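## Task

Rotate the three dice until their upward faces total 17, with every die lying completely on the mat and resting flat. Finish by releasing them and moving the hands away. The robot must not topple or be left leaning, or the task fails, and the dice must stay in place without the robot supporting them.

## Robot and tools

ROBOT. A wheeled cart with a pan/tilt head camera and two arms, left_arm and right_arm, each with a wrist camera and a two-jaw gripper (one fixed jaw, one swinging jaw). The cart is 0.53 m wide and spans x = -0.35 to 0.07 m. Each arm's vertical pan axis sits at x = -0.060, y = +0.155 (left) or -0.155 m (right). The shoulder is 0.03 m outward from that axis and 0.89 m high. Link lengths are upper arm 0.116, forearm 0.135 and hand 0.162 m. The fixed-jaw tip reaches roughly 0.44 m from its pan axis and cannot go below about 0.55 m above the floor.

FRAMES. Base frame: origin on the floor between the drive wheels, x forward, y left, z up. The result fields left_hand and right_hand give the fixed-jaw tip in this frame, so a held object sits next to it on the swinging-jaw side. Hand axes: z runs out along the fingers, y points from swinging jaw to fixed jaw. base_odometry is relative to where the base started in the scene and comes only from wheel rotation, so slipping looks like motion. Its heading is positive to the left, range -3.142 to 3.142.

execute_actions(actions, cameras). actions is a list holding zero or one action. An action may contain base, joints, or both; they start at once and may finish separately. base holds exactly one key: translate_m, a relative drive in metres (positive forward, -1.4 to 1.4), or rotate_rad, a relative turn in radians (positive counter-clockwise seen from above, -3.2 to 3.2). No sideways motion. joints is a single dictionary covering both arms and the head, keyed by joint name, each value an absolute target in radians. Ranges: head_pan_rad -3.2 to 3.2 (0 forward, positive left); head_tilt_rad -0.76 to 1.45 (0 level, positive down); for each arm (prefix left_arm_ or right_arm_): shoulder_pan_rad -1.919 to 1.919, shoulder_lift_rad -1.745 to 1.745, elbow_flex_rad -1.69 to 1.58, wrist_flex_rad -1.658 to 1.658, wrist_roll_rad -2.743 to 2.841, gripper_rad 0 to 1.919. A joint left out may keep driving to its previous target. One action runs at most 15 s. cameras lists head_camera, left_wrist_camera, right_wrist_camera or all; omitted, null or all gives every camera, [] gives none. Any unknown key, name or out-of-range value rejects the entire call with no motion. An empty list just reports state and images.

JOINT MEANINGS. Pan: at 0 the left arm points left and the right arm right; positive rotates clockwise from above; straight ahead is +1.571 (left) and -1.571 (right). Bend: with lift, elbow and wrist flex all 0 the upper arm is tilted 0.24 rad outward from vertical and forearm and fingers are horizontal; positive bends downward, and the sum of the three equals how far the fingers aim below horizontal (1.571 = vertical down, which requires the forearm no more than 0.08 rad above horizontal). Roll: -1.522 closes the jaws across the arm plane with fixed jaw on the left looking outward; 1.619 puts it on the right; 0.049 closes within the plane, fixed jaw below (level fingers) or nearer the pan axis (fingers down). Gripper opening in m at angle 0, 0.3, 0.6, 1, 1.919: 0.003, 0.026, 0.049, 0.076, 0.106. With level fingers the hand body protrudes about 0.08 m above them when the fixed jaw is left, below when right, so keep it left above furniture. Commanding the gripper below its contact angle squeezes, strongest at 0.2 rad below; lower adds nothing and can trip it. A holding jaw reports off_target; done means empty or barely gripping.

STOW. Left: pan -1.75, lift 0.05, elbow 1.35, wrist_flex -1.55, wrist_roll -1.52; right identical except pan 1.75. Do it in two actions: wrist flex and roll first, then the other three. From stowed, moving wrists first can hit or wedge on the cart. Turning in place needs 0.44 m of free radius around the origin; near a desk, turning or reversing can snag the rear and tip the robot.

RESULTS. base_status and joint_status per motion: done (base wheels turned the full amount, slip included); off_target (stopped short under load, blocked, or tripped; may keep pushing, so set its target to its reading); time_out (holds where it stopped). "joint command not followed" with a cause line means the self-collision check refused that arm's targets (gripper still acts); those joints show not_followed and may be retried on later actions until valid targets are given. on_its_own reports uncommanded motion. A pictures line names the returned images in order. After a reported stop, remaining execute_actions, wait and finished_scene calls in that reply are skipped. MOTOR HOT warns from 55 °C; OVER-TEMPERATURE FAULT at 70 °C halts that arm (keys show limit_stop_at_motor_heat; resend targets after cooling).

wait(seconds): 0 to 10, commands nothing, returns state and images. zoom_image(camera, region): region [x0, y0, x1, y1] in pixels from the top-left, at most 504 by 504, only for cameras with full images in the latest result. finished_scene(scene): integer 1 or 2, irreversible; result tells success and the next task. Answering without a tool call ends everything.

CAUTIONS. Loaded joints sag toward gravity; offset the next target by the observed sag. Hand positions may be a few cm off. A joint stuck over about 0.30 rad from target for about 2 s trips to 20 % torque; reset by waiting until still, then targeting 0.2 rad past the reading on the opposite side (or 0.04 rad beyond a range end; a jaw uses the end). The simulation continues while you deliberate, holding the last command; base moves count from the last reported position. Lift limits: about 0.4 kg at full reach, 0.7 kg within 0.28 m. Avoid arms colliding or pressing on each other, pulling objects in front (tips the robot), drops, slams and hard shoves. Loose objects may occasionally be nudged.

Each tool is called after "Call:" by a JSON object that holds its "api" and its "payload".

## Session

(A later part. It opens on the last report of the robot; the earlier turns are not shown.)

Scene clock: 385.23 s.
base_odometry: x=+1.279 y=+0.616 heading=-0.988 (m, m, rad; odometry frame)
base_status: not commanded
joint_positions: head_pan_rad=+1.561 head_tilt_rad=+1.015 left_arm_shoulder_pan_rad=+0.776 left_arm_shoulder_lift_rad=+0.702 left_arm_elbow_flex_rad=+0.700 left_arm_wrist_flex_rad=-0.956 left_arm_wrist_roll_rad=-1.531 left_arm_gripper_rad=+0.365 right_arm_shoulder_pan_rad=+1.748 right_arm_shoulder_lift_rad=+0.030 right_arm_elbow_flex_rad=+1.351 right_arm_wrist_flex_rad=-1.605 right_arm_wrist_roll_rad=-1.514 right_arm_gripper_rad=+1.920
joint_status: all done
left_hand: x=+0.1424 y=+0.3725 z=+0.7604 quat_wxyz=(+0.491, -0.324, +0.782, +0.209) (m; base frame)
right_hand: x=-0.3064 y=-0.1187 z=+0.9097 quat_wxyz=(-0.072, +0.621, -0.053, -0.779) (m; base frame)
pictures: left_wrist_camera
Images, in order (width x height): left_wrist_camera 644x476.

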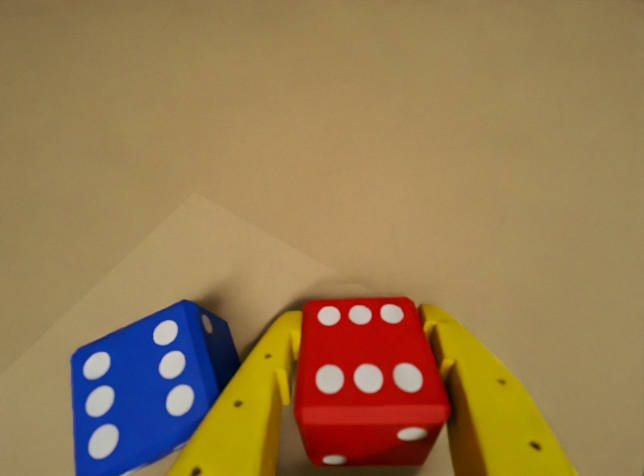

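Call:
{"api": "execute_actions", "payload": {"actions": [{"joints": {"left_arm_gripper_rad": 0.6}}], "cameras": ["left_wrist_camera"]}}

Call:
{"api": "execute_actions", "payload": {"actions": [{"joints": {"left_arm_shoulder_lift_rad": 0.29, "left_arm_elbow_flex_rad": 0.8, "left_arm_wrist_flex_rad": -0.67}}], "cameras": ["left_wrist_camera"]}}

Scene clock: 388.50 s.
base_odometry: x=+1.279 y=+0.616 heading=-0.988 (m, m, rad; odometry frame)
base_status: not commanded
joint_positions: head_pan_rad=+1.561 head_tilt_rad=+1.015 left_arm_shoulder_pan_rad=+0.776 left_arm_shoulder_lift_rad=+0.708 left_arm_elbow_flex_rad=+0.703 left_arm_wrist_flex_rad=-0.956 left_arm_wrist_roll_rad=-1.531 left_arm_gripper_rad=+0.591 right_arm_shoulder_pan_rad=+1.748 right_arm_shoulder_lift_rad=+0.030 right_arm_elbow_flex_rad=+1.351 right_arm_wrist_flex_rad=-1.607 right_arm_wrist_roll_rad=-1.514 right_arm_gripper_rad=+1.920
joint_status: all done
left_hand: x=+0.1414 y=+0.3714 z=+0.7582 quat_wxyz=(+0.487, -0.325, +0.784, +0.207) (m; base frame)
right_hand: x=-0.3063 y=-0.1187 z=+0.9099 quat_wxyz=(-0.072, +0.621, -0.053, -0.779) (m; base frame)
pictures: left_wrist_camera
Images, in order (width x height): left_wrist_camera 644x476.

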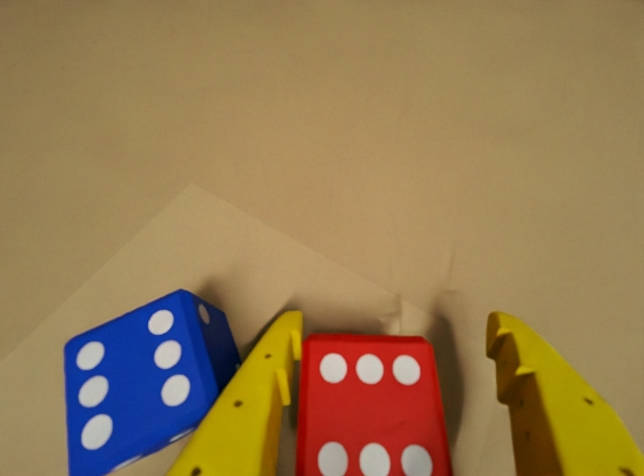

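Scene clock: 389.57 s.
base_odometry: x=+1.279 y=+0.616 heading=-0.988 (m, m, rad; odometry frame)
base_status: not commanded
joint_positions: head_pan_rad=+1.561 head_tilt_rad=+1.015 left_arm_shoulder_pan_rad=+0.776 left_arm_shoulder_lift_rad=+0.328 left_arm_elbow_flex_rad=+0.800 left_arm_wrist_flex_rad=-0.671 left_arm_wrist_roll_rad=-1.531 left_arm_gripper_rad=+0.592 right_arm_shoulder_pan_rad=+1.748 right_arm_shoulder_lift_rad=+0.030 right_arm_elbow_flex_rad=+1.351 right_arm_wrist_flex_rad=-1.607 right_arm_wrist_roll_rad=-1.514 right_arm_gripper_rad=+1.920
joint_status: all done
left_hand: x=+0.1443 y=+0.3744 z=+0.8010 quat_wxyz=(+0.486, -0.325, +0.784, +0.207) (m; base frame)
right_hand: x=-0.3063 y=-0.1187 z=+0.9099 quat_wxyz=(-0.072, +0.621, -0.053, -0.779) (m; base frame)
pictures: left_wrist_camera
Images, in order (width x height): left_wrist_camera 644x476.

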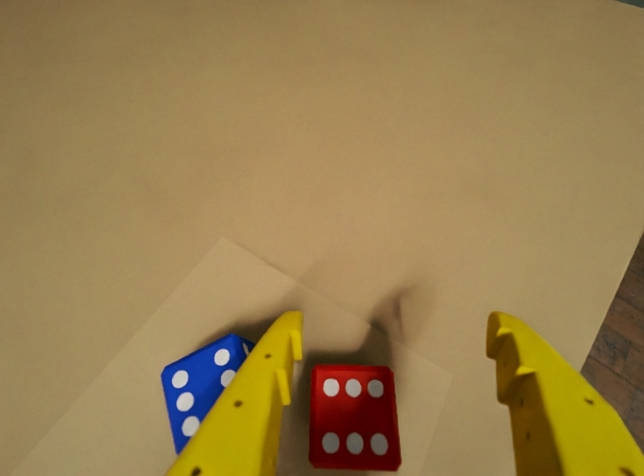

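Call:
{"api": "execute_actions", "payload": {"actions": [{"joints": {"left_arm_shoulder_pan_rad": -1.4, "left_arm_shoulder_lift_rad": 0.0, "left_arm_elbow_flex_rad": 0.9, "left_arm_wrist_flex_rad": -1.2}}], "cameras": ["head_camera"]}}

Scene clock: 394.20 s.
base_odometry: x=+1.279 y=+0.616 heading=-0.988 (m, m, rad; odometry frame)
base_status: not commanded
joint_positions: head_pan_rad=+1.561 head_tilt_rad=+1.015 left_arm_shoulder_pan_rad=-1.390 left_arm_shoulder_lift_rad=+0.035 left_arm_elbow_flex_rad=+0.903 left_arm_wrist_flex_rad=-1.185 left_arm_wrist_roll_rad=-1.531 left_arm_gripper_rad=+0.592 right_arm_shoulder_pan_rad=+1.748 right_arm_shoulder_lift_rad=+0.030 right_arm_elbow_flex_rad=+1.351 right_arm_wrist_flex_rad=-1.605 right_arm_wrist_roll_rad=-1.514 right_arm_gripper_rad=+1.920
joint_status: all done
left_hand: x=-0.3585 y=+0.2016 z=+0.9390 quat_wxyz=(+0.067, -0.612, +0.058, +0.786) (m; base frame)
right_hand: x=-0.3064 y=-0.1187 z=+0.9097 quat_wxyz=(-0.072, +0.621, -0.053, -0.779) (m; base frame)
pictures: head_camera
Images, in order (width x height): head_camera 644x476.

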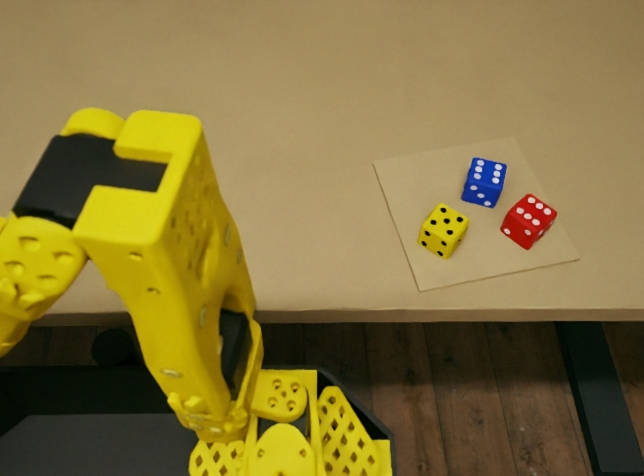

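Call:
{"api": "zoom_image", "payload": {"camera": "head_camera", "region": [360, 120, 600, 300]}}

Region (360, 120, 600, 300) of head_camera's 644x476 image, scaled by 2.100; it fills the top 378 rows of this view, and the rest is white.

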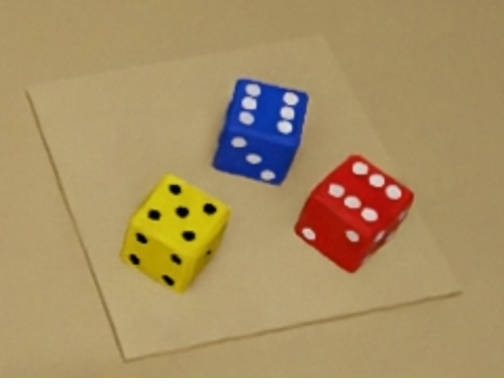

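Call:
{"api": "finished_scene", "payload": {"scene": 2}}

The scene is finished: the task was done.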